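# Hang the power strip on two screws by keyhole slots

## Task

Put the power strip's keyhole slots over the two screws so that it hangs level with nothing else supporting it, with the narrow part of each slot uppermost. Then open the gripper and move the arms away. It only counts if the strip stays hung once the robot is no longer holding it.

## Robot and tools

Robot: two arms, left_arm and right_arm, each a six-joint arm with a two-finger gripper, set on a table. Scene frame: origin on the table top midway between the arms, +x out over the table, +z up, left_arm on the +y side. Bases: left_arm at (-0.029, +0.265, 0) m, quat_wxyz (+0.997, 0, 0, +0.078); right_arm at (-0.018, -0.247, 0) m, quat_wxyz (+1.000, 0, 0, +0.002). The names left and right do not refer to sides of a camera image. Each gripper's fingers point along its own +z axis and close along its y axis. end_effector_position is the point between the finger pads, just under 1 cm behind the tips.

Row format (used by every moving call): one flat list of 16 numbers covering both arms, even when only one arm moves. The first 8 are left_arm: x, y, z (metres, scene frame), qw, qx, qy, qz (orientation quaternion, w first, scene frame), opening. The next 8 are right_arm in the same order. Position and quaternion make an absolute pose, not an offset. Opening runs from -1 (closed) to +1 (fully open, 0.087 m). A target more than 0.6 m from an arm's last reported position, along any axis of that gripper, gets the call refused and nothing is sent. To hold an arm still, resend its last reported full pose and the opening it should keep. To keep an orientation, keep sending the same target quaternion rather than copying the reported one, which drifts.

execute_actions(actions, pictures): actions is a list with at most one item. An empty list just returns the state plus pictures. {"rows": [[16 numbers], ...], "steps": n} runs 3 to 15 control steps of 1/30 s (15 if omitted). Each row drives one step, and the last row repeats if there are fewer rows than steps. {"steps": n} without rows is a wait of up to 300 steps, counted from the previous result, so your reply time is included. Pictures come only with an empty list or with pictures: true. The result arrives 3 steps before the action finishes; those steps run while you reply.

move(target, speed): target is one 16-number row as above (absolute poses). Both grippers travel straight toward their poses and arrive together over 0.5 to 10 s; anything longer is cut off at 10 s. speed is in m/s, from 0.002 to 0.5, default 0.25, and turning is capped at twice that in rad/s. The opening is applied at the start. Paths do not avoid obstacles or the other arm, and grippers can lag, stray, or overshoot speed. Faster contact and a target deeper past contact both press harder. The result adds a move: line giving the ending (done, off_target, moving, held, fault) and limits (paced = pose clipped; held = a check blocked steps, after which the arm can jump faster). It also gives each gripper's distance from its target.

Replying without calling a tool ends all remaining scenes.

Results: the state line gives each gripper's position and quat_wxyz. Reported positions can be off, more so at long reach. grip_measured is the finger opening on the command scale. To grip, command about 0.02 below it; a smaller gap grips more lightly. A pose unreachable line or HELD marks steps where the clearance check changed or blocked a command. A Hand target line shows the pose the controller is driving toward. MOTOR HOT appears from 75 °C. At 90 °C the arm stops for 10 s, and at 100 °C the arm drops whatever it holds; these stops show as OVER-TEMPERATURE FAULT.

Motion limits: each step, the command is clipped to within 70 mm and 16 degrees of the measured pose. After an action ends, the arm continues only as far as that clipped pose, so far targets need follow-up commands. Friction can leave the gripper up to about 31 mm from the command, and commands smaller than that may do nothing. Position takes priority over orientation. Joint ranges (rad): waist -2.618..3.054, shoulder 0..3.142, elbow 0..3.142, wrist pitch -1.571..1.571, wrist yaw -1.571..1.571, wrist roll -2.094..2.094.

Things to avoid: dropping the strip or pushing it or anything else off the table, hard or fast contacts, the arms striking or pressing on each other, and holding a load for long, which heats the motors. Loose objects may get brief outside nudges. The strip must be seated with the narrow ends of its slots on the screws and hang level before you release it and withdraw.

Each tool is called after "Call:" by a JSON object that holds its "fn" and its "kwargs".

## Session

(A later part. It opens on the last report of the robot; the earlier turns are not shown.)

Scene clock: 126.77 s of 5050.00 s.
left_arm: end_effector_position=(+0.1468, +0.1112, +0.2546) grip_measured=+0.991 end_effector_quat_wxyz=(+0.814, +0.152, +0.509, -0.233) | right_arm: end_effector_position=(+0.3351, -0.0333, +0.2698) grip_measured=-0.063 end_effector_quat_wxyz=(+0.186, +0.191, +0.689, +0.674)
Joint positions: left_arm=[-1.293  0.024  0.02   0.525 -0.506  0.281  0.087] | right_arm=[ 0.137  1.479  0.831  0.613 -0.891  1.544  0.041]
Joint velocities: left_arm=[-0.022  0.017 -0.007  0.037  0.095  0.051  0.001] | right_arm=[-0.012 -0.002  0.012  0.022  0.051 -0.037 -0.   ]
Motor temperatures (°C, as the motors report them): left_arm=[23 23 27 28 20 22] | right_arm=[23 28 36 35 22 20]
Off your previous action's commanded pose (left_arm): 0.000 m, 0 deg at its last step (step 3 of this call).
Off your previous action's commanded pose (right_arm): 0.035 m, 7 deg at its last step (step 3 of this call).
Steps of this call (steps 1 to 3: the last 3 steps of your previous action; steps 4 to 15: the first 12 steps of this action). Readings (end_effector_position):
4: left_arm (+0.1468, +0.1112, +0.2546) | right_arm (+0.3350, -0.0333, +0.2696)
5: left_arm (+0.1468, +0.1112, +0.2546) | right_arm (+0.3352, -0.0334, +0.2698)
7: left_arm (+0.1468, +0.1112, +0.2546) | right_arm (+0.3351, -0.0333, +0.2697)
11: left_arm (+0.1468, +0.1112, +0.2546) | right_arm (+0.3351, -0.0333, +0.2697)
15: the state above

nn .1547 and caught — promising. Push along n.

Call:
{"fn": "execute_actions", "kwargs": {"actions": [{"rows":[[0.1468,0.1112,0.2546,0.814,0.152,0.509,-0.233,1,0.346,-0.021,0.305,0.232,0.163,0.665,0.695,-0.2]]}], "pictures": true}}

Scene clock: 127.27 s of 5050.00 s.
left_arm: end_effector_position=(+0.1468, +0.1112, +0.2546) grip_measured=+0.991 end_effector_quat_wxyz=(+0.814, +0.152, +0.509, -0.233) | right_arm: end_effector_position=(+0.3365, -0.0296, +0.2698) grip_measured=-0.063 end_effector_quat_wxyz=(+0.190, +0.195, +0.688, +0.673)
Joint positions: left_arm=[-1.293  0.024  0.02   0.525 -0.506  0.281  0.087] | right_arm=[ 0.151  1.479  0.831  0.614 -0.864  1.546  0.041]
Joint velocities: left_arm=[-0.007 -0.012 -0.007 -0.007  0.007 -0.022  0.   ] | right_arm=[-0.017 -0.012  0.007  0.037 -0.007 -0.051 -0.001]
Motor temperatures (°C, as the motors report them): left_arm=[23 23 27 28 20 22] | right_arm=[23 28 36 35 22 20]
Off your previous action's commanded pose (left_arm): 0.000 m, 0 deg at its last step (step 3 of this call).
Off your previous action's commanded pose (right_arm): 0.036 m, 7 deg at its last step (step 3 of this call).
Steps of this call (steps 1 to 3: the last 3 steps of your previous action; steps 4 to 15: the first 12 steps of this action). Readings (end_effector_position):
4: left_arm (+0.1468, +0.1112, +0.2546) | right_arm (+0.3351, -0.0324, +0.2698)
5: left_arm (+0.1468, +0.1112, +0.2546) | right_arm (+0.3356, -0.0311, +0.2698)
7: left_arm (+0.1468, +0.1112, +0.2546) | right_arm (+0.3365, -0.0296, +0.2698)
11: left_arm (+0.1468, +0.1112, +0.2546) | right_arm (+0.3365, -0.0296, +0.2698)
15: the state above

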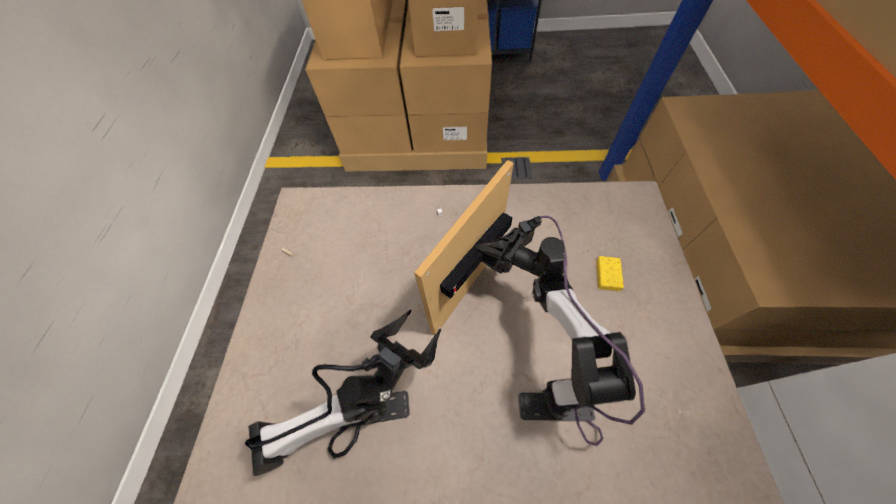

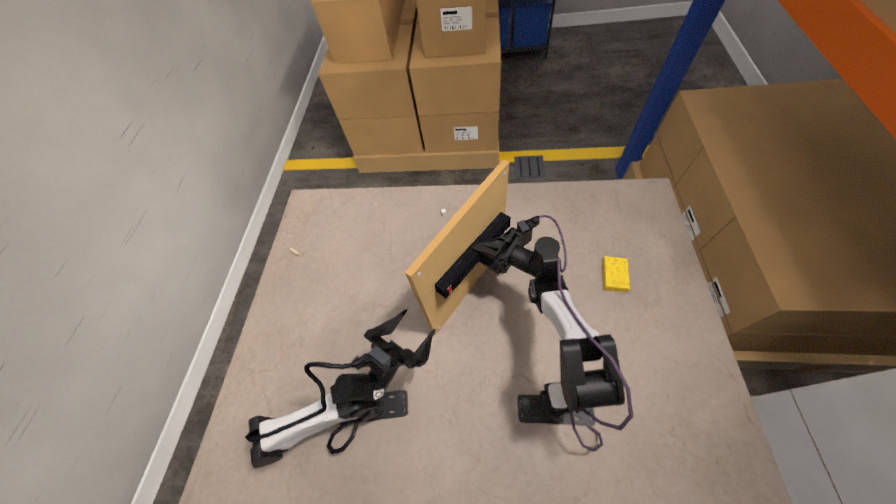

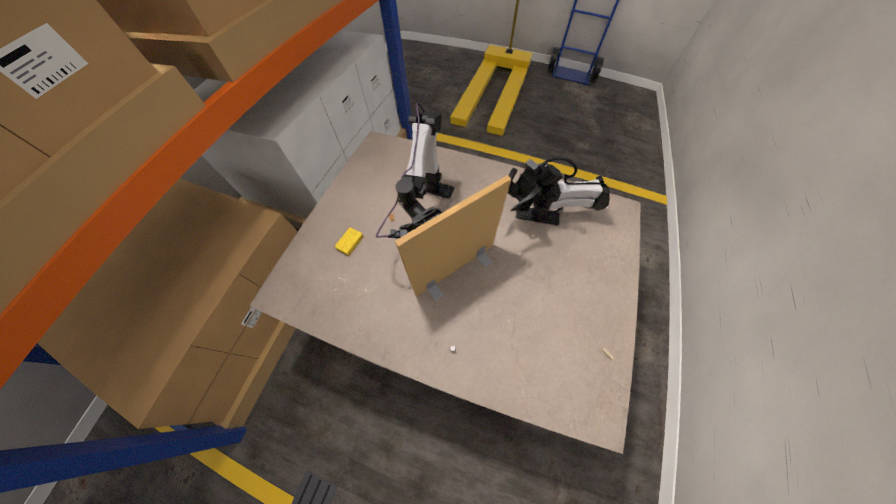

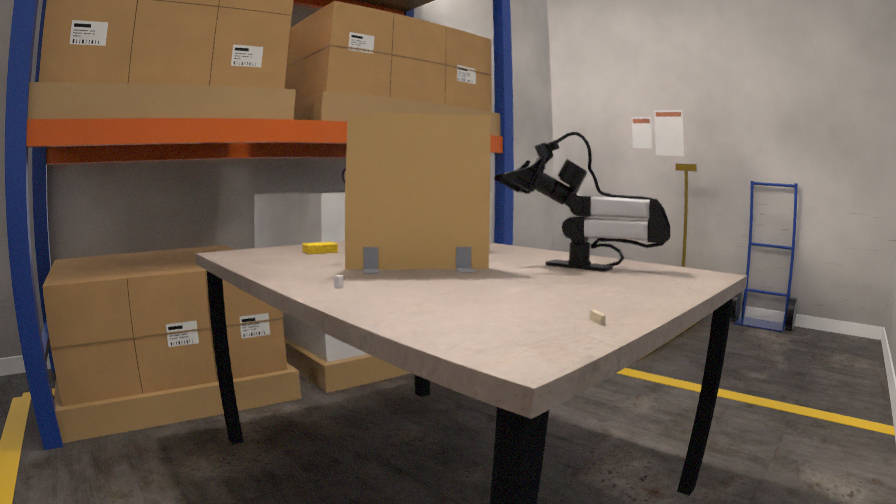

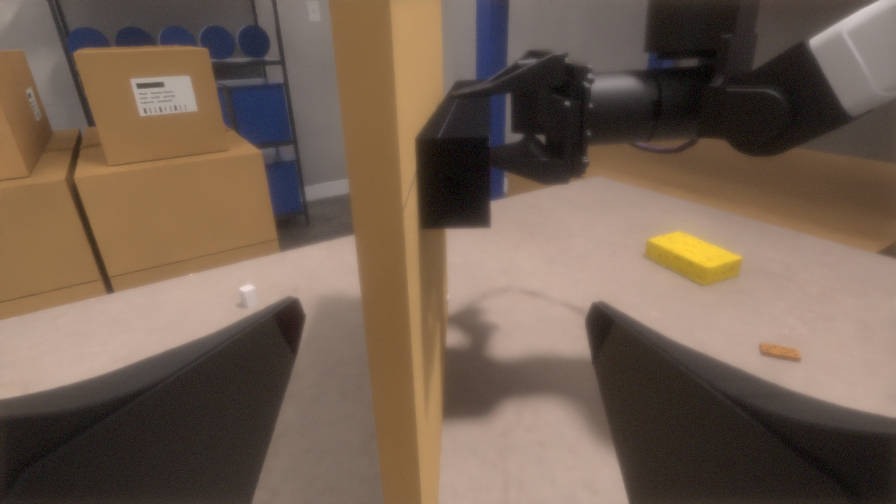

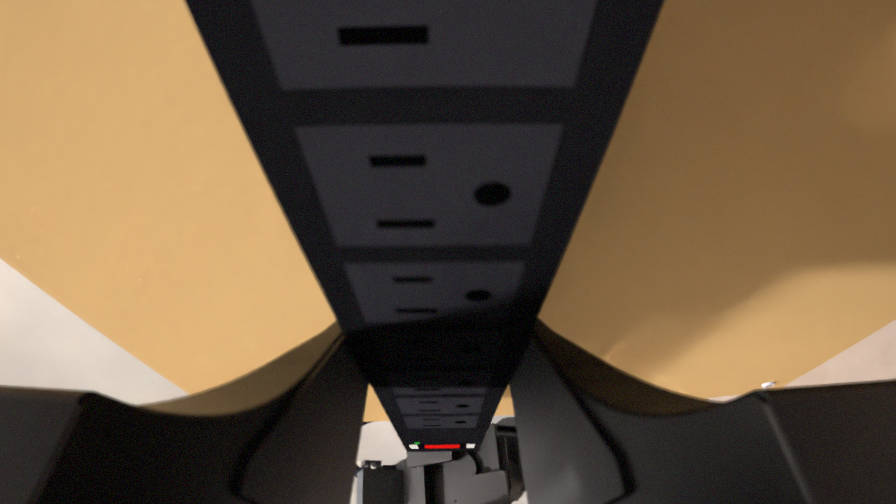

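Call:
{"fn": "execute_actions", "kwargs": {"actions": [{"rows":[[0.1468,0.1112,0.2546,0.814,0.152,0.509,-0.233,1,0.343,-0.028,0.292,0.232,0.163,0.665,0.695,-0.2]]}]}}

Call:
{"fn": "execute_actions", "kwargs": {"actions": [{"rows":[[0.1468,0.1112,0.2546,0.814,0.152,0.509,-0.233,1,0.343,-0.028,0.286,0.232,0.163,0.665,0.695,-0.2]]}]}}

Call:
{"fn": "execute_actions", "kwargs": {"actions": [{"rows":[[0.1468,0.1112,0.2546,0.814,0.152,0.509,-0.233,1,0.348,-0.018,0.29,0.232,0.163,0.665,0.695,-0.2]]}]}}

Scene clock: 127.80 s of 5050.00 s.
left_arm: end_effector_position=(+0.1468, +0.1112, +0.2546) grip_measured=+0.991 end_effector_quat_wxyz=(+0.814, +0.152, +0.509, -0.233) | right_arm: end_effector_position=(+0.3364, -0.0295, +0.2699) grip_measured=-0.063 end_effector_quat_wxyz=(+0.189, +0.192, +0.687, +0.675)
Joint positions: left_arm=[-1.293  0.024  0.02   0.525 -0.506  0.281  0.087] | right_arm=[ 0.15   1.485  0.831  0.626 -0.871  1.548  0.041]
Joint velocities: left_arm=[ 0.007 -0.007  0.002  0.066 -0.022  0.007 -0.   ] | right_arm=[ 0.002  0.012 -0.007  0.007 -0.081  0.022 -0.001]
Motor temperatures (°C, as the motors report them): left_arm=[23 23 27 28 20 22] | right_arm=[23 28 36 35 22 20]
Off your previous action's commanded pose (left_arm): 0.000 m, 0 deg at its last step (step 3 of this call).
Off your previous action's commanded pose (right_arm): 0.038 m, 7 deg at its last step (step 3 of this call).
Steps of this call (steps 1 to 3: the last 3 steps of your previous action; step 4: nothing new was sent; steps 5 to 16: the first 12 steps of this action). Readings (end_effector_position):
5: left_arm (+0.1468, +0.1112, +0.2546) | right_arm (+0.3364, -0.0296, +0.2702)
6: left_arm (+0.1468, +0.1112, +0.2546) | right_arm (+0.3365, -0.0295, +0.2700)
8: left_arm (+0.1468, +0.1112, +0.2546) | right_arm (+0.3364, -0.0296, +0.2700)
12: left_arm (+0.1468, +0.1112, +0.2546) | right_arm (+0.3365, -0.0295, +0.2699)
16: the state above

Scene clock: 128.30 s of 5050.00 s.
left_arm: end_effector_position=(+0.1468, +0.1112, +0.2546) grip_measured=+0.991 end_effector_quat_wxyz=(+0.814, +0.152, +0.509, -0.233) | right_arm: end_effector_position=(+0.3365, -0.0295, +0.2699) grip_measured=-0.063 end_effector_quat_wxyz=(+0.188, +0.187, +0.686, +0.678)
Joint positions: left_arm=[-1.293  0.024  0.02   0.525 -0.506  0.281  0.087] | right_arm=[ 0.148  1.494  0.831  0.646 -0.882  1.554  0.041]
Joint velocities: left_arm=[ 0.002 -0.002  0.007 -0.051  0.037  0.007  0.001] | right_arm=[ 0.002 -0.007 -0.002 -0.066  0.037 -0.007 -0.001]
Motor temperatures (°C, as the motors report them): left_arm=[23 23 27 28 20 22] | right_arm=[23 28 36 35 22 20]
Off your previous action's commanded pose (left_arm): 0.000 m, 0 deg at its last step (step 3 of this call).
Off your previous action's commanded pose (right_arm): 0.023 m, 7 deg at its last step (step 3 of this call).
Steps of this call (steps 1 to 3: the last 3 steps of your previous action; steps 4 to 15: the first 12 steps of this action). Readings (end_effector_position):
4: left_arm (+0.1468, +0.1112, +0.2546) | right_arm (+0.3366, -0.0295, +0.2698)
5: left_arm (+0.1468, +0.1112, +0.2546) | right_arm (+0.3365, -0.0295, +0.2698)
7: left_arm (+0.1468, +0.1112, +0.2546) | right_arm (+0.3366, -0.0295, +0.2698)
11: left_arm (+0.1468, +0.1112, +0.2546) | right_arm (+0.3365, -0.0294, +0.2699)
15: the state above

Scene clock: 128.80 s of 5050.00 s.
left_arm: end_effector_position=(+0.1468, +0.1112, +0.2546) grip_measured=+0.991 end_effector_quat_wxyz=(+0.814, +0.152, +0.509, -0.233) | right_arm: end_effector_position=(+0.3366, -0.0290, +0.2695) grip_measured=-0.063 end_effector_quat_wxyz=(+0.187, +0.186, +0.685, +0.679)
Joint positions: left_arm=[-1.293  0.024  0.02   0.525 -0.506  0.281  0.087] | right_arm=[ 0.148  1.499  0.831  0.654 -0.886  1.556  0.041]
Joint velocities: left_arm=[-0.017  0.012 -0.017  0.037 -0.007 -0.007  0.   ] | right_arm=[-0.002 -0.007  0.002 -0.022  0.022 -0.037 -0.001]
Motor temperatures (°C, as the motors report them): left_arm=[23 23 27 28 20 22] | right_arm=[23 28 36 35 22 20]
Off your previous action's commanded pose (left_arm): 0.000 m, 0 deg at its last step (step 3 of this call).
Off your previous action's commanded pose (right_arm): 0.017 m, 7 deg at its last step (step 3 of this call).
Steps of this call (steps 1 to 3: the last 3 steps of your previous action; steps 4 to 15: the first 12 steps of this action). Readings (end_effector_position):
4: left_arm (+0.1468, +0.1112, +0.2546) | right_arm (+0.3367, -0.0293, +0.2695)
5: left_arm (+0.1468, +0.1112, +0.2546) | right_arm (+0.3367, -0.0292, +0.2695)
7: left_arm (+0.1468, +0.1112, +0.2546) | right_arm (+0.3367, -0.0291, +0.2695)
11: left_arm (+0.1468, +0.1112, +0.2546) | right_arm (+0.3366, -0.0290, +0.2695)
15: the state above

Stuck; lighten lots.

Call:
{"fn": "execute_actions", "kwargs": {"actions": [{"rows":[[0.1468,0.1112,0.2546,0.814,0.152,0.509,-0.233,1,0.338,-0.033,0.292,0.232,0.163,0.665,0.695,-0.2]]}]}}

Call:
{"fn": "execute_actions", "kwargs": {"actions": [{"rows":[[0.1468,0.1112,0.2546,0.814,0.152,0.509,-0.233,1,0.345,-0.021,0.298,0.232,0.163,0.665,0.695,-0.2]]}]}}

Scene clock: 129.30 s of 5050.00 s.
left_arm: end_effector_position=(+0.1468, +0.1112, +0.2546) grip_measured=+0.991 end_effector_quat_wxyz=(+0.814, +0.152, +0.509, -0.233) | right_arm: end_effector_position=(+0.3366, -0.0298, +0.2695) grip_measured=-0.063 end_effector_quat_wxyz=(+0.187, +0.186, +0.685, +0.679)
Joint positions: left_arm=[-1.293  0.024  0.02   0.525 -0.506  0.281  0.087] | right_arm=[ 0.146  1.499  0.828  0.66  -0.888  1.559  0.041]
Joint velocities: left_arm=[ 0.007 -0.002  0.007 -0.007 -0.066 -0.007 -0.   ] | right_arm=[-0.002 -0.017  0.012 -0.022 -0.037  0.007 -0.   ]
Motor temperatures (°C, as the motors report them): left_arm=[23 23 27 28 20 22] | right_arm=[23 28 36 35 22 20]
Off your previous action's commanded pose (left_arm): 0.000 m, 0 deg at its last step (step 3 of this call).
Off your previous action's commanded pose (right_arm): 0.026 m, 7 deg at its last step (step 3 of this call).
Steps of this call (steps 1 to 3: the last 3 steps of your previous action; steps 4 to 15: the first 12 steps of this action). Readings (end_effector_position):
4: left_arm (+0.1468, +0.1112, +0.2546) | right_arm (+0.3366, -0.0297, +0.2693)
5: left_arm (+0.1468, +0.1112, +0.2546) | right_arm (+0.3366, -0.0297, +0.2695)
7: left_arm (+0.1468, +0.1112, +0.2546) | right_arm (+0.3366, -0.0297, +0.2696)
11: left_arm (+0.1468, +0.1112, +0.2546) | right_arm (+0.3366, -0.0298, +0.2696)
15: the state above

Scene clock: 129.80 s of 5050.00 s.
left_arm: end_effector_position=(+0.1468, +0.1112, +0.2546) grip_measured=+0.991 end_effector_quat_wxyz=(+0.814, +0.152, +0.509, -0.233) | right_arm: end_effector_position=(+0.3366, -0.0293, +0.2695) grip_measured=-0.063 end_effector_quat_wxyz=(+0.187, +0.186, +0.685, +0.679)
Joint positions: left_arm=[-1.293  0.024  0.02   0.525 -0.506  0.281  0.087] | right_arm=[ 0.148  1.499  0.828  0.66  -0.885  1.559  0.041]
Joint velocities: left_arm=[-0.012 -0.002  0.007  0.022 -0.037 -0.037 -0.001] | right_arm=[ 0.002  0.002 -0.007 -0.037 -0.007  0.022  0.001]
Motor temperatures (°C, as the motors report them): left_arm=[23 23 27 28 20 22] | right_arm=[23 28 36 35 22 20]
Off your previous action's commanded pose (left_arm): 0.000 m, 0 deg at its last step (step 3 of this call).
Off your previous action's commanded pose (right_arm): 0.023 m, 6 deg at its last step (step 3 of this call).
Steps of this call (steps 1 to 3: the last 3 steps of your previous action; steps 4 to 15: the first 12 steps of this action). Readings (end_effector_position):
4: left_arm (+0.1468, +0.1112, +0.2546) | right_arm (+0.3366, -0.0293, +0.2695)
5: left_arm (+0.1468, +0.1112, +0.2546) | right_arm (+0.3366, -0.0293, +0.2695)
7: left_arm (+0.1468, +0.1112, +0.2546) | right_arm (+0.3366, -0.0293, +0.2695)
11: left_arm (+0.1468, +0.1112, +0.2546) | right_arm (+0.3366, -0.0293, +0.2695)
15: the state above

Call:
{"fn": "execute_actions", "kwargs": {"actions": [{"rows":[[0.1468,0.1112,0.2546,0.814,0.152,0.509,-0.233,1,0.335,-0.037,0.294,0.232,0.163,0.665,0.695,-0.2]]}]}}

Call:
{"fn": "execute_actions", "kwargs": {"actions": [{"rows":[[0.1468,0.1112,0.2546,0.814,0.152,0.509,-0.233,1,0.345,-0.021,0.298,0.232,0.163,0.665,0.695,-0.2]]}], "pictures": true}}

Scene clock: 130.30 s of 5050.00 s.
left_arm: end_effector_position=(+0.1468, +0.1112, +0.2546) grip_measured=+0.991 end_effector_quat_wxyz=(+0.814, +0.152, +0.509, -0.233) | right_arm: end_effector_position=(+0.3363, -0.0305, +0.2694) grip_measured=-0.063 end_effector_quat_wxyz=(+0.189, +0.188, +0.684, +0.679)
Joint positions: left_arm=[-1.293  0.024  0.02   0.525 -0.506  0.281  0.087] | right_arm=[ 0.145  1.493  0.823  0.66  -0.882  1.56   0.041]
Joint velocities: left_arm=[-0.007 -0.002  0.007 -0.037 -0.051  0.022 -0.001] | right_arm=[-0.002  0.002 -0.012 -0.037 -0.037 -0.022  0.001]
Motor temperatures (°C, as the motors report them): left_arm=[23 23 27 28 20 22] | right_arm=[23 28 36 35 22 20]
Off your previous action's commanded pose (left_arm): 0.000 m, 0 deg at its last step (step 3 of this call).
Off your previous action's commanded pose (right_arm): 0.031 m, 6 deg at its last step (step 3 of this call).
Steps of this call (steps 1 to 3: the last 3 steps of your previous action; steps 4 to 15: the first 12 steps of this action). Readings (end_effector_position):
4: left_arm (+0.1468, +0.1112, +0.2546) | right_arm (+0.3365, -0.0300, +0.2696)
5: left_arm (+0.1468, +0.1112, +0.2546) | right_arm (+0.3364, -0.0302, +0.2697)
7: left_arm (+0.1468, +0.1112, +0.2546) | right_arm (+0.3363, -0.0304, +0.2697)
11: left_arm (+0.1468, +0.1112, +0.2546) | right_arm (+0.3363, -0.0305, +0.2694)
15: the state above

Scene clock: 130.80 s of 5050.00 s.
left_arm: end_effector_position=(+0.1468, +0.1112, +0.2546) grip_measured=+0.991 end_effector_quat_wxyz=(+0.814, +0.152, +0.509, -0.233) | right_arm: end_effector_position=(+0.3365, -0.0298, +0.2694) grip_measured=-0.063 end_effector_quat_wxyz=(+0.189, +0.189, +0.684, +0.679)
Joint positions: left_arm=[-1.293  0.024  0.02   0.525 -0.506  0.281  0.087] | right_arm=[ 0.148  1.493  0.823  0.66  -0.878  1.56   0.041]
Joint velocities: left_arm=[-0.007  0.007  0.002  0.022 -0.066 -0.037 -0.001] | right_arm=[ 0.007 -0.002 -0.012  0.022 -0.051  0.037  0.   ]
Motor temperatures (°C, as the motors report them): left_arm=[23 23 27 28 20 22] | right_arm=[23 28 36 35 22 20]
Off your previous action's commanded pose (left_arm): 0.000 m, 0 deg at its last step (step 3 of this call).
Off your previous action's commanded pose (right_arm): 0.025 m, 6 deg at its last step (step 3 of this call).
Steps of this call (steps 1 to 3: the last 3 steps of your previous action; steps 4 to 15: the first 12 steps of this action). Readings (end_effector_position):
4: left_arm (+0.1468, +0.1112, +0.2546) | right_arm (+0.3364, -0.0298, +0.2694)
5: left_arm (+0.1468, +0.1112, +0.2546) | right_arm (+0.3365, -0.0298, +0.2694)
7: left_arm (+0.1468, +0.1112, +0.2546) | right_arm (+0.3365, -0.0298, +0.2694)
11: left_arm (+0.1468, +0.1112, +0.2546) | right_arm (+0.3365, -0.0298, +0.2694)
15: the state above

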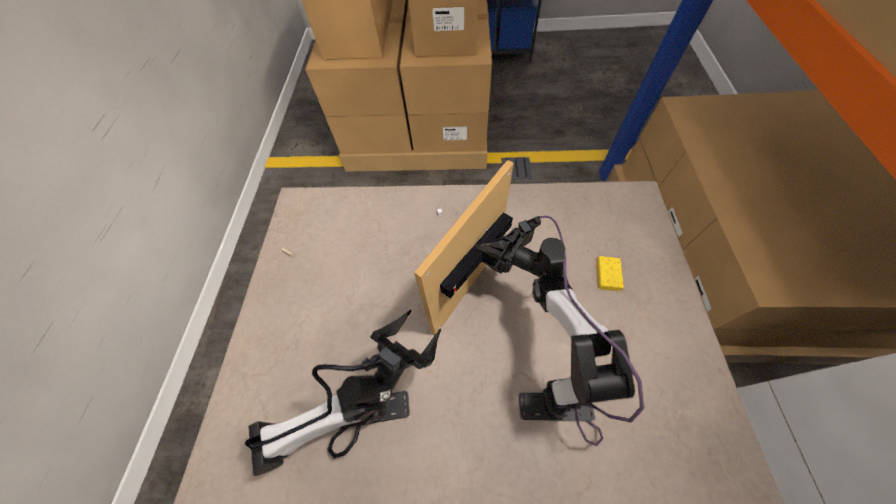

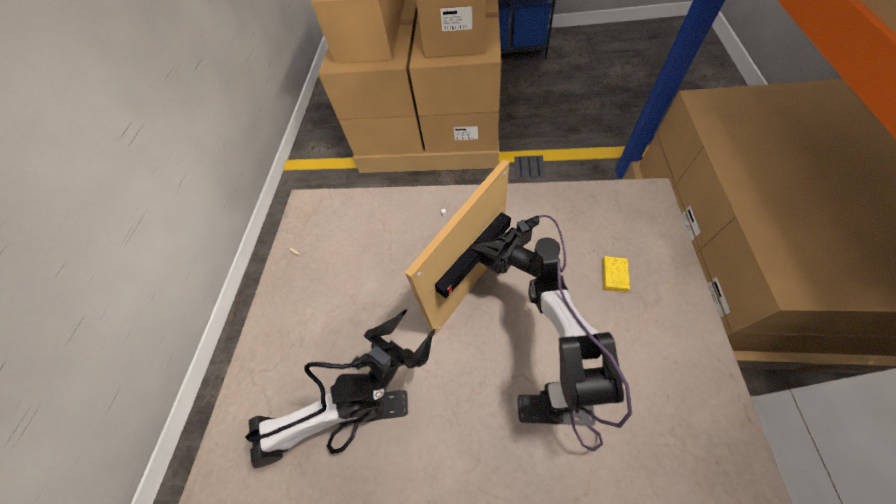

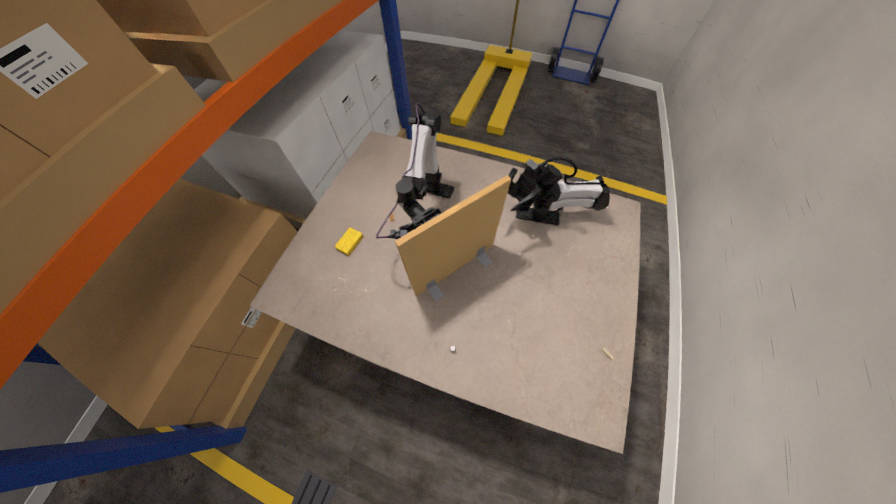

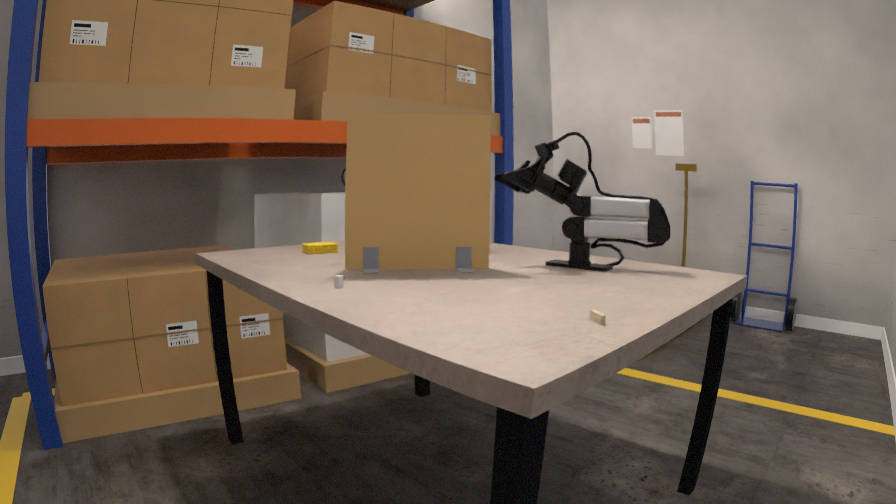

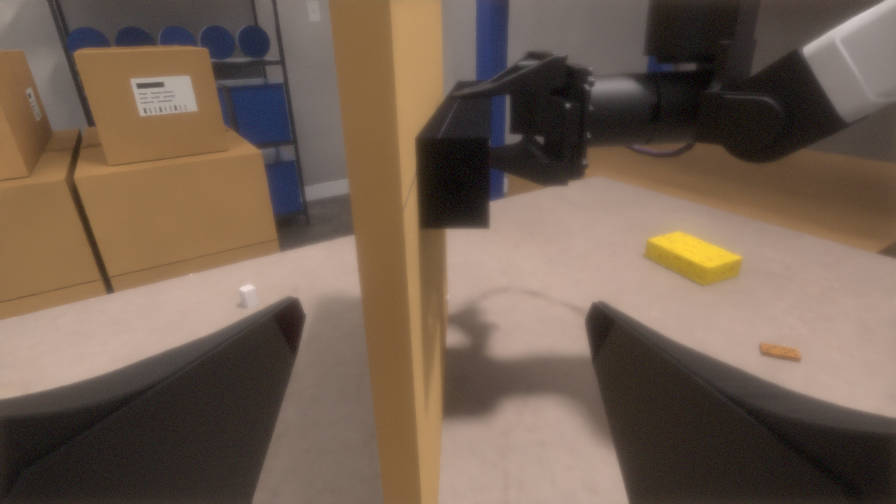

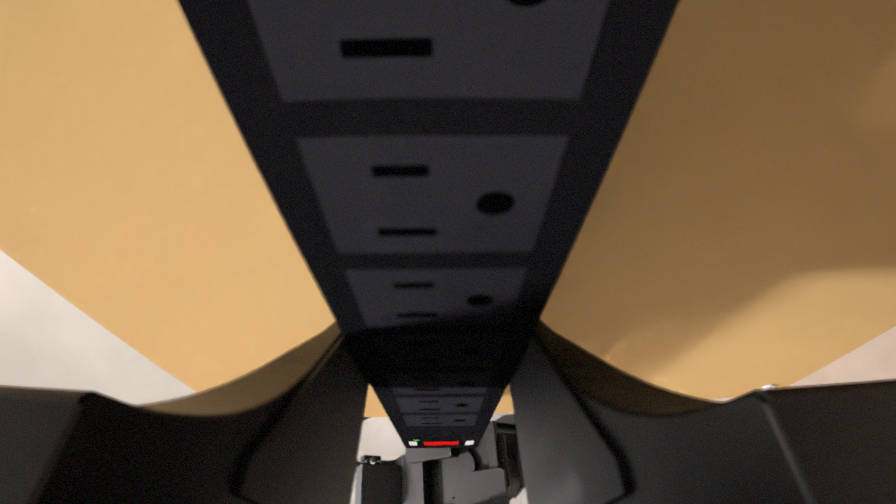

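Call:
{"fn": "execute_actions", "kwargs": {"actions": [{"rows":[[0.1468,0.1112,0.2546,0.814,0.152,0.509,-0.233,1,0.330,-0.034,0.312,0.232,0.163,0.665,0.695,-0.2]]}]}}

Call:
{"fn": "execute_actions", "kwargs": {"actions": [{"rows":[[0.1468,0.1112,0.2546,0.814,0.152,0.509,-0.233,1,0.342,-0.019,0.305,0.232,0.163,0.665,0.695,-0.2]]}]}}

Scene clock: 131.30 s of 5050.00 s.
left_arm: end_effector_position=(+0.1468, +0.1112, +0.2546) grip_measured=+0.991 end_effector_quat_wxyz=(+0.814, +0.152, +0.509, -0.233) | right_arm: end_effector_position=(+0.3338, -0.0323, +0.2717) grip_measured=-0.063 end_effector_quat_wxyz=(+0.195, +0.198, +0.689, +0.670)
Joint positions: left_arm=[-1.293  0.024  0.02   0.525 -0.506  0.281  0.087] | right_arm=[ 0.147  1.454  0.823  0.59  -0.857  1.536  0.041]
Joint velocities: left_arm=[-0.017 -0.002  0.002 -0.037 -0.007 -0.007  0.   ] | right_arm=[-0.012 -0.007  0.012 -0.037 -0.037  0.037  0.001]
Motor temperatures (°C, as the motors report them): left_arm=[23 23 27 28 20 22] | right_arm=[23 28 36 35 22 20]
Off your previous action's commanded pose (left_arm): 0.000 m, 0 deg at its last step (step 3 of this call).
Off your previous action's commanded pose (right_arm): 0.031 m, 6 deg at its last step (step 3 of this call).
Steps of this call (steps 1 to 3: the last 3 steps of your previous action; steps 4 to 15: the first 12 steps of this action). Readings (end_effector_position):
4: left_arm (+0.1468, +0.1112, +0.2546) | right_arm (+0.3359, -0.0304, +0.2705)
5: left_arm (+0.1468, +0.1112, +0.2546) | right_arm (+0.3350, -0.0308, +0.2712)
7: left_arm (+0.1468, +0.1112, +0.2546) | right_arm (+0.3344, -0.0317, +0.2726)
11: left_arm (+0.1468, +0.1112, +0.2546) | right_arm (+0.3339, -0.0322, +0.2721)
15: the state above

Scene clock: 131.80 s of 5050.00 s.
left_arm: end_effector_position=(+0.1468, +0.1112, +0.2546) grip_measured=+0.991 end_effector_quat_wxyz=(+0.814, +0.152, +0.509, -0.233) | right_arm: end_effector_position=(+0.3359, -0.0294, +0.2699) grip_measured=-0.063 end_effector_quat_wxyz=(+0.195, +0.203, +0.688, +0.669)
Joint positions: left_arm=[-1.293  0.024  0.02   0.525 -0.506  0.281  0.087] | right_arm=[ 0.158  1.462  0.823  0.597 -0.838  1.542  0.041]
Joint velocities: left_arm=[ 0.007 -0.012 -0.012 -0.022 -0.007  0.007 -0.   ] | right_arm=[ 0.007 -0.007  0.017 -0.081  0.022  0.007  0.   ]
Motor temperatures (°C, as the motors report them): left_arm=[23 23 27 29 20 22] | right_arm=[23 28 36 35 22 20]
Off your previous action's commanded pose (left_arm): 0.000 m, 0 deg at its last step (step 3 of this call).
Off your previous action's commanded pose (right_arm): 0.041 m, 7 deg at its last step (step 3 of this call).
Steps of this call (steps 1 to 3: the last 3 steps of your previous action; steps 4 to 15: the first 12 steps of this action). Readings (end_effector_position):
4: left_arm (+0.1468, +0.1112, +0.2546) | right_arm (+0.3341, -0.0316, +0.2710)
5: left_arm (+0.1468, +0.1112, +0.2546) | right_arm (+0.3351, -0.0304, +0.2702)
7: left_arm (+0.1468, +0.1112, +0.2546) | right_arm (+0.3359, -0.0294, +0.2699)
11: left_arm (+0.1468, +0.1112, +0.2546) | right_arm (+0.3359, -0.0294, +0.2699)
15: the state above

Call:
{"fn": "execute_actions", "kwargs": {"actions": [{"rows":[[0.1468,0.1112,0.2546,0.814,0.152,0.509,-0.233,1,0.331,-0.033,0.314,0.246,0.149,0.669,0.691,-0.2]]}]}}

Call:
{"fn": "execute_actions", "kwargs": {"actions": [{"rows":[[0.1468,0.1112,0.2546,0.814,0.152,0.509,-0.233,1,0.340,-0.020,0.314,0.246,0.149,0.669,0.691,-0.2]]}]}}

Scene clock: 132.33 s of 5050.00 s.
left_arm: end_effector_position=(+0.1468, +0.1112, +0.2546) grip_measured=+0.991 end_effector_quat_wxyz=(+0.814, +0.152, +0.509, -0.233) | right_arm: end_effector_position=(+0.3347, -0.0313, +0.2720) grip_measured=-0.063 end_effector_quat_wxyz=(+0.205, +0.197, +0.689, +0.667)
Joint positions: left_arm=[-1.293  0.024  0.02   0.525 -0.506  0.281  0.087] | right_arm=[ 0.154  1.448  0.823  0.584 -0.838  1.52   0.041]
Joint velocities: left_arm=[-0.012 -0.012 -0.007 -0.037  0.022 -0.095 -0.002] | right_arm=[ 0.007 -0.012  0.002 -0.095 -0.022  0.022  0.001]
Motor temperatures (°C, as the motors report them): left_arm=[23 23 27 29 20 22] | right_arm=[23 28 36 35 22 20]
Off your previous action's commanded pose (left_arm): 0.000 m, 0 deg at its last step (step 3 of this call).
Off your previous action's commanded pose (right_arm): 0.037 m, 7 deg at its last step (step 3 of this call).
Steps of this call (steps 1 to 3: the last 3 steps of your previous action; step 4: nothing new was sent; steps 5 to 16: the first 12 steps of this action). Readings (end_effector_position):
5: left_arm (+0.1468, +0.1112, +0.2546) | right_arm (+0.3358, -0.0300, +0.2703)
6: left_arm (+0.1468, +0.1112, +0.2546) | right_arm (+0.3355, -0.0303, +0.2707)
8: left_arm (+0.1468, +0.1112, +0.2546) | right_arm (+0.3350, -0.0310, +0.2715)
12: left_arm (+0.1468, +0.1112, +0.2546) | right_arm (+0.3347, -0.0313, +0.2720)
16: the state above

Scene clock: 132.83 s of 5050.00 s.
left_arm: end_effector_position=(+0.1468, +0.1112, +0.2546) grip_measured=+0.991 end_effector_quat_wxyz=(+0.814, +0.152, +0.509, -0.233) | right_arm: end_effector_position=(+0.3358, -0.0292, +0.2732) grip_measured=-0.063 end_effector_quat_wxyz=(+0.206, +0.195, +0.691, +0.664)
Joint positions: left_arm=[-1.293  0.024  0.02   0.525 -0.506  0.281  0.087] | right_arm=[ 0.16   1.45   0.836  0.566 -0.831  1.509  0.041]
Joint velocities: left_arm=[-0.007  0.002  0.002  0.022 -0.022  0.022 -0.   ] | right_arm=[-0.002 -0.002 -0.032 -0.022  0.007 -0.066 -0.001]
Motor temperatures (°C, as the motors report them): left_arm=[23 23 27 29 20 22] | right_arm=[23 28 36 35 22 20]
Off your previous action's commanded pose (left_arm): 0.000 m, 0 deg at its last step (step 3 of this call).
Off your previous action's commanded pose (right_arm): 0.042 m, 8 deg at its last step (step 3 of this call).
Steps of this call (steps 1 to 3: the last 3 steps of your previous action; steps 4 to 15: the first 12 steps of this action). Readings (end_effector_position):
4: left_arm (+0.1468, +0.1112, +0.2546) | right_arm (+0.3350, -0.0309, +0.2725)
5: left_arm (+0.1468, +0.1112, +0.2546) | right_arm (+0.3356, -0.0298, +0.2732)
7: left_arm (+0.1468, +0.1112, +0.2546) | right_arm (+0.3359, -0.0293, +0.2731)
11: left_arm (+0.1468, +0.1112, +0.2546) | right_arm (+0.3359, -0.0292, +0.2732)
15: the state above

Call:
{"fn": "execute_actions", "kwargs": {"actions": [{"rows":[[0.1468,0.1112,0.2546,0.814,0.152,0.509,-0.233,1,0.340,-0.029,0.300,0.238,0.157,0.667,0.693,-0.2]]}]}}

Call:
{"fn": "execute_actions", "kwargs": {"actions": [{"rows":[[0.1468,0.1112,0.2546,0.814,0.152,0.509,-0.233,1,0.340,-0.031,0.294,0.232,0.163,0.665,0.695,-0.2]]}]}}

Call:
{"fn": "execute_actions", "kwargs": {"actions": [{"rows":[[0.1468,0.1112,0.2546,0.814,0.152,0.509,-0.233,1,0.344,-0.020,0.300,0.232,0.163,0.665,0.695,-0.2]]}]}}

Scene clock: 133.33 s of 5050.00 s.
left_arm: end_effector_position=(+0.1468, +0.1112, +0.2546) grip_measured=+0.991 end_effector_quat_wxyz=(+0.814, +0.152, +0.509, -0.233) | right_arm: end_effector_position=(+0.3359, -0.0295, +0.2726) grip_measured=-0.063 end_effector_quat_wxyz=(+0.203, +0.189, +0.691, +0.668)
Joint positions: left_arm=[-1.293  0.024  0.02   0.525 -0.506  0.281  0.087] | right_arm=[ 0.155  1.463  0.836  0.588 -0.85   1.515  0.041]
Joint velocities: left_arm=[-0.007 -0.007 -0.017  0.066 -0.022 -0.037  0.001] | right_arm=[-0.002  0.002  0.002  0.022  0.037  0.007 -0.   ]
Motor temperatures (°C, as the motors report them): left_arm=[23 23 27 29 20 22] | right_arm=[23 28 36 35 22 20]
Off your previous action's commanded pose (left_arm): 0.000 m, 0 deg at its last step (step 3 of this call).
Off your previous action's commanded pose (right_arm): 0.042 m, 8 deg at its last step (step 3 of this call).
Steps of this call (steps 1 to 3: the last 3 steps of your previous action; steps 4 to 15: the first 12 steps of this action). Readings (end_effector_position):
4: left_arm (+0.1468, +0.1112, +0.2546) | right_arm (+0.3361, -0.0297, +0.2728)
5: left_arm (+0.1468, +0.1112, +0.2546) | right_arm (+0.3360, -0.0296, +0.2726)
7: left_arm (+0.1468, +0.1112, +0.2546) | right_arm (+0.3360, -0.0296, +0.2726)
11: left_arm (+0.1468, +0.1112, +0.2546) | right_arm (+0.3360, -0.0296, +0.2726)
15: the state above

Scene clock: 133.83 s of 5050.00 s.
left_arm: end_effector_position=(+0.1468, +0.1112, +0.2546) grip_measured=+0.991 end_effector_quat_wxyz=(+0.814, +0.152, +0.509, -0.233) | right_arm: end_effector_position=(+0.3361, -0.0296, +0.2726) grip_measured=-0.063 end_effector_quat_wxyz=(+0.199, +0.184, +0.688, +0.673)
Joint positions: left_arm=[-1.293  0.024  0.02   0.525 -0.506  0.281  0.087] | right_arm=[ 0.151  1.475  0.836  0.615 -0.867  1.526  0.041]
Joint velocities: left_arm=[ 0.022 -0.007 -0.007 -0.037 -0.007  0.051 -0.001] | right_arm=[-0.002  0.022 -0.007 -0.022 -0.095  0.007 -0.001]
Motor temperatures (°C, as the motors report them): left_arm=[23 23 27 29 20 22] | right_arm=[23 28 36 35 22 20]
Off your previous action's commanded pose (left_arm): 0.000 m, 0 deg at its last step (step 3 of this call).
Off your previous action's commanded pose (right_arm): 0.028 m, 7 deg at its last step (step 3 of this call).
Steps of this call (steps 1 to 3: the last 3 steps of your previous action; steps 4 to 15: the first 12 steps of this action). Readings (end_effector_position):
4: left_arm (+0.1468, +0.1112, +0.2546) | right_arm (+0.3361, -0.0296, +0.2726)
5: left_arm (+0.1468, +0.1112, +0.2546) | right_arm (+0.3360, -0.0296, +0.2725)
7: left_arm (+0.1468, +0.1112, +0.2546) | right_arm (+0.3360, -0.0295, +0.2725)
11: left_arm (+0.1468, +0.1112, +0.2546) | right_arm (+0.3360, -0.0296, +0.2726)
15: the state above

Scene clock: 134.33 s of 5050.00 s.
left_arm: end_effector_position=(+0.1468, +0.1112, +0.2546) grip_measured=+0.991 end_effector_quat_wxyz=(+0.814, +0.152, +0.509, -0.233) | right_arm: end_effector_position=(+0.3361, -0.0293, +0.2724) grip_measured=-0.063 end_effector_quat_wxyz=(+0.198, +0.184, +0.688, +0.673)
Joint positions: left_arm=[-1.293  0.024  0.02   0.525 -0.506  0.281  0.087] | right_arm=[ 0.152  1.477  0.836  0.616 -0.867  1.527  0.041]
Joint velocities: left_arm=[ 0.012  0.002  0.012 -0.007 -0.066  0.037 -0.001] | right_arm=[-0.007 -0.002 -0.002 -0.139 -0.007  0.007  0.   ]
Motor temperatures (°C, as the motors report them): left_arm=[23 23 27 29 20 22] | right_arm=[23 28 36 35 22 20]
Off your previous action's commanded pose (left_arm): 0.000 m, 0 deg at its last step (step 3 of this call).
Off your previous action's commanded pose (right_arm): 0.022 m, 6 deg at its last step (step 3 of this call).
Steps of this call (steps 1 to 3: the last 3 steps of your previous action; steps 4 to 15: the first 12 steps of this action). Readings (end_effector_position):
4: left_arm (+0.1468, +0.1112, +0.2546) | right_arm (+0.3361, -0.0293, +0.2724)
5: left_arm (+0.1468, +0.1112, +0.2546) | right_arm (+0.3361, -0.0293, +0.2724)
7: left_arm (+0.1468, +0.1112, +0.2546) | right_arm (+0.3361, -0.0293, +0.2724)
11: left_arm (+0.1468, +0.1112, +0.2546) | right_arm (+0.3361, -0.0293, +0.2724)
15: the state above

Intermediate poke.

Call:
{"fn": "execute_actions", "kwargs": {"actions": [{"rows":[[0.1468,0.1112,0.2546,0.814,0.152,0.509,-0.233,1,0.331,-0.034,0.308,0.239,0.156,0.667,0.693,-0.2]]}]}}

Call:
{"fn": "execute_actions", "kwargs": {"actions": [{"rows":[[0.1468,0.1112,0.2546,0.814,0.152,0.509,-0.233,1,0.341,-0.020,0.309,0.239,0.156,0.667,0.693,-0.2]]}]}}

Scene clock: 134.83 s of 5050.00 s.
left_arm: end_effector_position=(+0.1468, +0.1112, +0.2546) grip_measured=+0.991 end_effector_quat_wxyz=(+0.814, +0.152, +0.509, -0.233) | right_arm: end_effector_position=(+0.3354, -0.0304, +0.2738) grip_measured=-0.063 end_effector_quat_wxyz=(+0.202, +0.186, +0.689, +0.671)
Joint positions: left_arm=[-1.293  0.024  0.02   0.525 -0.506  0.281  0.087] | right_arm=[ 0.151  1.464  0.836  0.598 -0.861  1.52   0.041]
Joint velocities: left_arm=[ 0.002  0.017  0.007  0.007  0.022  0.037 -0.   ] | right_arm=[ 0.002 -0.007 -0.002  0.037  0.007 -0.007 -0.   ]
Motor temperatures (°C, as the motors report them): left_arm=[23 23 27 29 20 22] | right_arm=[23 28 36 35 22 20]
Off your previous action's commanded pose (left_arm): 0.000 m, 0 deg at its last step (step 3 of this call).
Off your previous action's commanded pose (right_arm): 0.030 m, 6 deg at its last step (step 3 of this call).
Steps of this call (steps 1 to 3: the last 3 steps of your previous action; steps 4 to 15: the first 12 steps of this action). Readings (end_effector_position):
4: left_arm (+0.1468, +0.1112, +0.2546) | right_arm (+0.3358, -0.0298, +0.2730)
5: left_arm (+0.1468, +0.1112, +0.2546) | right_arm (+0.3356, -0.0299, +0.2734)
7: left_arm (+0.1468, +0.1112, +0.2546) | right_arm (+0.3355, -0.0302, +0.2736)
11: left_arm (+0.1468, +0.1112, +0.2546) | right_arm (+0.3354, -0.0304, +0.2738)
15: the state above

Scene clock: 135.33 s of 5050.00 s.
left_arm: end_effector_position=(+0.1468, +0.1112, +0.2546) grip_measured=+0.991 end_effector_quat_wxyz=(+0.814, +0.152, +0.509, -0.233) | right_arm: end_effector_position=(+0.3358, -0.0297, +0.2736) grip_measured=-0.063 end_effector_quat_wxyz=(+0.202, +0.188, +0.689, +0.670)
Joint positions: left_arm=[-1.293  0.024  0.02   0.525 -0.506  0.281  0.087] | right_arm=[ 0.154  1.464  0.836  0.598 -0.854  1.52   0.041]
Joint velocities: left_arm=[ 0.002 -0.007  0.002  0.037  0.022 -0.066  0.001] | right_arm=[ 0.007 -0.017  0.002 -0.066  0.022 -0.051 -0.   ]
Motor temperatures (°C, as the motors report them): left_arm=[23 23 27 29 20 22] | right_arm=[23 28 37 35 22 20]
Off your previous action's commanded pose (left_arm): 0.000 m, 0 deg at its last step (step 3 of this call).
Off your previous action's commanded pose (right_arm): 0.035 m, 7 deg at its last step (step 3 of this call).
Steps of this call (steps 1 to 3: the last 3 steps of your previous action; steps 4 to 15: the first 12 steps of this action). Readings (end_effector_position):
4: left_arm (+0.1468, +0.1112, +0.2546) | right_arm (+0.3358, -0.0299, +0.2737)
5: left_arm (+0.1468, +0.1112, +0.2546) | right_arm (+0.3358, -0.0297, +0.2736)
7: left_arm (+0.1468, +0.1112, +0.2546) | right_arm (+0.3358, -0.0297, +0.2736)
11: left_arm (+0.1468, +0.1112, +0.2546) | right_arm (+0.3358, -0.0297, +0.2736)
15: the state above

Call:
{"fn": "execute_actions", "kwargs": {"actions": [{"rows":[[0.1468,0.1112,0.2546,0.814,0.152,0.509,-0.233,1,0.331,-0.035,0.298,0.228,0.167,0.664,0.696,-0.2]]}]}}

Call:
{"fn": "execute_actions", "kwargs": {"actions": [{"rows":[[0.1468,0.1112,0.2546,0.814,0.152,0.509,-0.233,1,0.341,-0.020,0.305,0.228,0.167,0.664,0.696,-0.2]]}]}}

Scene clock: 135.83 s of 5050.00 s.
left_arm: end_effector_position=(+0.1468, +0.1112, +0.2546) grip_measured=+0.991 end_effector_quat_wxyz=(+0.814, +0.152, +0.509, -0.233) | right_arm: end_effector_position=(+0.3351, -0.0317, +0.2692) grip_measured=-0.063 end_effector_quat_wxyz=(+0.192, +0.202, +0.687, +0.671)
Joint positions: left_arm=[-1.293  0.024  0.02   0.525 -0.506  0.281  0.087] | right_arm=[ 0.149  1.464  0.816  0.61  -0.853  1.551  0.041]
Joint velocities: left_arm=[ 0.007 -0.002 -0.002 -0.051  0.022 -0.007 -0.002] | right_arm=[-0.002 -0.002 -0.002  0.022 -0.007 -0.007  0.001]
Motor temperatures (°C, as the motors report them): left_arm=[23 23 27 29 20 22] | right_arm=[23 28 37 36 22 20]
Off your previous action's commanded pose (left_arm): 0.000 m, 0 deg at its last step (step 3 of this call).
Off your previous action's commanded pose (right_arm): 0.037 m, 7 deg at its last step (step 3 of this call).
Steps of this call (steps 1 to 3: the last 3 steps of your previous action; steps 4 to 15: the first 12 steps of this action). Readings (end_effector_position):
4: left_arm (+0.1468, +0.1112, +0.2546) | right_arm (+0.3357, -0.0304, +0.2728)
5: left_arm (+0.1468, +0.1112, +0.2546) | right_arm (+0.3355, -0.0307, +0.2717)
7: left_arm (+0.1468, +0.1112, +0.2546) | right_arm (+0.3352, -0.0315, +0.2699)
11: left_arm (+0.1468, +0.1112, +0.2546) | right_arm (+0.3351, -0.0316, +0.2692)
15: the state above

Scene clock: 136.33 s of 5050.00 s.
left_arm: end_effector_position=(+0.1468, +0.1112, +0.2546) grip_measured=+0.991 end_effector_quat_wxyz=(+0.814, +0.152, +0.509, -0.233) | right_arm: end_effector_position=(+0.3361, -0.0298, +0.2692) grip_measured=-0.063 end_effector_quat_wxyz=(+0.194, +0.206, +0.686, +0.671)
Joint positions: left_arm=[-1.293  0.024  0.02   0.525 -0.506  0.281  0.087] | right_arm=[ 0.157  1.464  0.816  0.611 -0.837  1.553  0.041]
Joint velocities: left_arm=[-0.007 -0.002  0.007 -0.095  0.022 -0.037  0.   ] | right_arm=[-0.007  0.012 -0.002 -0.037 -0.007  0.037 -0.   ]
Motor temperatures (°C, as the motors report them): left_arm=[23 23 27 29 20 22] | right_arm=[23 28 37 36 22 20]
Off your previous action's commanded pose (left_arm): 0.000 m, 0 deg at its last step (step 3 of this call).
Off your previous action's commanded pose (right_arm): 0.029 m, 7 deg at its last step (step 3 of this call).
Steps of this call (steps 1 to 3: the last 3 steps of your previous action; steps 4 to 15: the first 12 steps of this action). Readings (end_effector_position):
4: left_arm (+0.1468, +0.1112, +0.2546) | right_arm (+0.3353, -0.0311, +0.2693)
5: left_arm (+0.1468, +0.1112, +0.2546) | right_arm (+0.3358, -0.0302, +0.2692)
7: left_arm (+0.1468, +0.1112, +0.2546) | right_arm (+0.3361, -0.0298, +0.2692)
11: left_arm (+0.1468, +0.1112, +0.2546) | right_arm (+0.3361, -0.0298, +0.2692)
15: the state above

Call:
{"fn": "execute_actions", "kwargs": {"actions": [{"rows":[[0.1468,0.1112,0.2546,0.814,0.152,0.509,-0.233,1,0.331,-0.035,0.293,0.222,0.173,0.662,0.698,-0.2]]}]}}

Call:
{"fn": "execute_actions", "kwargs": {"actions": [{"rows":[[0.1468,0.1112,0.2546,0.814,0.152,0.509,-0.233,1,0.341,-0.020,0.302,0.222,0.173,0.662,0.698,-0.2]]}]}}

Call:
{"fn": "execute_actions", "kwargs": {"actions": [{"rows":[[0.1468,0.1112,0.2546,0.814,0.152,0.509,-0.233,1,0.331,-0.033,0.312,0.240,0.155,0.667,0.693,-0.2]]}]}}

Call:
{"fn": "execute_actions", "kwargs": {"actions": [{"rows":[[0.1468,0.1112,0.2546,0.814,0.152,0.509,-0.233,1,0.341,-0.020,0.309,0.240,0.155,0.667,0.693,-0.2]]}]}}

Scene clock: 136.83 s of 5050.00 s.
left_arm: end_effector_position=(+0.1468, +0.1112, +0.2546) grip_measured=+0.991 end_effector_quat_wxyz=(+0.814, +0.152, +0.509, -0.233) | right_arm: end_effector_position=(+0.3351, -0.0318, +0.2679) grip_measured=-0.063 end_effector_quat_wxyz=(+0.191, +0.210, +0.682, +0.674)
Joint positions: left_arm=[-1.293  0.024  0.02   0.525 -0.506  0.281  0.087] | right_arm=[ 0.151  1.464  0.801  0.635 -0.841  1.572  0.041]
Joint velocities: left_arm=[-0.017  0.022  0.007 -0.037 -0.022  0.022  0.   ] | right_arm=[-0.012 -0.017  0.002  0.007  0.022  0.022  0.   ]
Motor temperatures (°C, as the motors report them): left_arm=[23 23 27 29 20 22] | right_arm=[23 28 37 36 22 20]
Off your previous action's commanded pose (left_arm): 0.000 m, 0 deg at its last step (step 3 of this call).
Off your previous action's commanded pose (right_arm): 0.037 m, 7 deg at its last step (step 3 of this call).
Steps of this call (steps 1 to 3: the last 3 steps of your previous action; steps 4 to 15: the first 12 steps of this action). Readings (end_effector_position):
4: left_arm (+0.1468, +0.1112, +0.2546) | right_arm (+0.3360, -0.0305, +0.2690)
5: left_arm (+0.1468, +0.1112, +0.2546) | right_arm (+0.3358, -0.0310, +0.2686)
7: left_arm (+0.1468, +0.1112, +0.2546) | right_arm (+0.3354, -0.0314, +0.2681)
11: left_arm (+0.1468, +0.1112, +0.2546) | right_arm (+0.3352, -0.0318, +0.2679)
15: the state above

Scene clock: 137.33 s of 5050.00 s.
left_arm: end_effector_position=(+0.1468, +0.1112, +0.2546) grip_measured=+0.991 end_effector_quat_wxyz=(+0.814, +0.152, +0.509, -0.233) | right_arm: end_effector_position=(+0.3362, -0.0298, +0.2679) grip_measured=-0.063 end_effector_quat_wxyz=(+0.191, +0.211, +0.682, +0.674)
Joint positions: left_arm=[-1.293  0.024  0.02   0.525 -0.506  0.281  0.087] | right_arm=[ 0.158  1.469  0.805  0.635 -0.833  1.574  0.041]
Joint velocities: left_arm=[-0.002 -0.007 -0.002 -0.007 -0.022  0.037  0.   ] | right_arm=[ 0.002  0.002 -0.002 -0.051  0.037 -0.081 -0.   ]
Motor temperatures (°C, as the motors report them): left_arm=[23 23 27 29 20 22] | right_arm=[23 28 37 36 22 20]
Off your previous action's commanded pose (left_arm): 0.000 m, 0 deg at its last step (step 3 of this call).
Off your previous action's commanded pose (right_arm): 0.026 m, 7 deg at its last step (step 3 of this call).
Steps of this call (steps 1 to 3: the last 3 steps of your previous action; steps 4 to 15: the first 12 steps of this action). Readings (end_effector_position):
4: left_arm (+0.1468, +0.1112, +0.2546) | right_arm (+0.3353, -0.0312, +0.2676)
5: left_arm (+0.1468, +0.1112, +0.2546) | right_arm (+0.3360, -0.0303, +0.2678)
7: left_arm (+0.1468, +0.1112, +0.2546) | right_arm (+0.3362, -0.0298, +0.2679)
11: left_arm (+0.1468, +0.1112, +0.2546) | right_arm (+0.3362, -0.0298, +0.2679)
15: the state above

Scene clock: 137.83 s of 5050.00 s.
left_arm: end_effector_position=(+0.1468, +0.1112, +0.2546) grip_measured=+0.991 end_effector_quat_wxyz=(+0.814, +0.152, +0.509, -0.233) | right_arm: end_effector_position=(+0.3344, -0.0321, +0.2693) grip_measured=-0.063 end_effector_quat_wxyz=(+0.199, +0.207, +0.685, +0.669)
Joint positions: left_arm=[-1.293  0.024  0.02   0.525 -0.506  0.281  0.087] | right_arm=[ 0.153  1.45   0.805  0.608 -0.832  1.548  0.041]
Joint velocities: left_arm=[-0.007 -0.012  0.007 -0.022  0.007 -0.022  0.   ] | right_arm=[ 0.002 -0.007  0.002  0.007  0.007 -0.022 -0.   ]
Motor temperatures (°C, as the motors report them): left_arm=[23 23 27 29 20 22] | right_arm=[23 28 37 36 22 20]
Off your previous action's commanded pose (left_arm): 0.000 m, 0 deg at its last step (step 3 of this call).
Off your previous action's commanded pose (right_arm): 0.036 m, 7 deg at its last step (step 3 of this call).
Steps of this call (steps 1 to 3: the last 3 steps of your previous action; steps 4 to 15: the first 12 steps of this action). Readings (end_effector_position):
4: left_arm (+0.1468, +0.1112, +0.2546) | right_arm (+0.3360, -0.0304, +0.2680)
5: left_arm (+0.1468, +0.1112, +0.2546) | right_arm (+0.3355, -0.0308, +0.2682)
7: left_arm (+0.1468, +0.1112, +0.2546) | right_arm (+0.3349, -0.0317, +0.2690)
11: left_arm (+0.1468, +0.1112, +0.2546) | right_arm (+0.3344, -0.0321, +0.2694)
15: the state above

Scene clock: 138.33 s of 5050.00 s.
left_arm: end_effector_position=(+0.1468, +0.1112, +0.2546) grip_measured=+0.991 end_effector_quat_wxyz=(+0.814, +0.152, +0.509, -0.233) | right_arm: end_effector_position=(+0.3363, -0.0288, +0.2711) grip_measured=-0.063 end_effector_quat_wxyz=(+0.201, +0.201, +0.687, +0.668)
Joint positions: left_arm=[-1.293  0.024  0.02   0.525 -0.506  0.281  0.087] | right_arm=[ 0.161  1.459  0.824  0.596 -0.829  1.535  0.041]
Joint velocities: left_arm=[-0.007  0.002 -0.007 -0.007 -0.051 -0.022  0.   ] | right_arm=[-0.022  0.012 -0.002 -0.007  0.007 -0.095 -0.001]
Motor temperatures (°C, as the motors report them): left_arm=[23 23 27 29 20 22] | right_arm=[23 28 37 36 22 20]
Off your previous action's commanded pose (left_arm): 0.000 m, 0 deg at its last step (step 3 of this call).
Off your previous action's commanded pose (right_arm): 0.043 m, 8 deg at its last step (step 3 of this call).
Steps of this call (steps 1 to 3: the last 3 steps of your previous action; steps 4 to 15: the first 12 steps of this action). Readings (end_effector_position):
4: left_arm (+0.1468, +0.1112, +0.2546) | right_arm (+0.3350, -0.0317, +0.2699)
5: left_arm (+0.1468, +0.1112, +0.2546) | right_arm (+0.3356, -0.0302, +0.2708)
7: left_arm (+0.1468, +0.1112, +0.2546) | right_arm (+0.3363, -0.0289, +0.2713)
11: left_arm (+0.1468, +0.1112, +0.2546) | right_arm (+0.3364, -0.0289, +0.2712)
15: the state above


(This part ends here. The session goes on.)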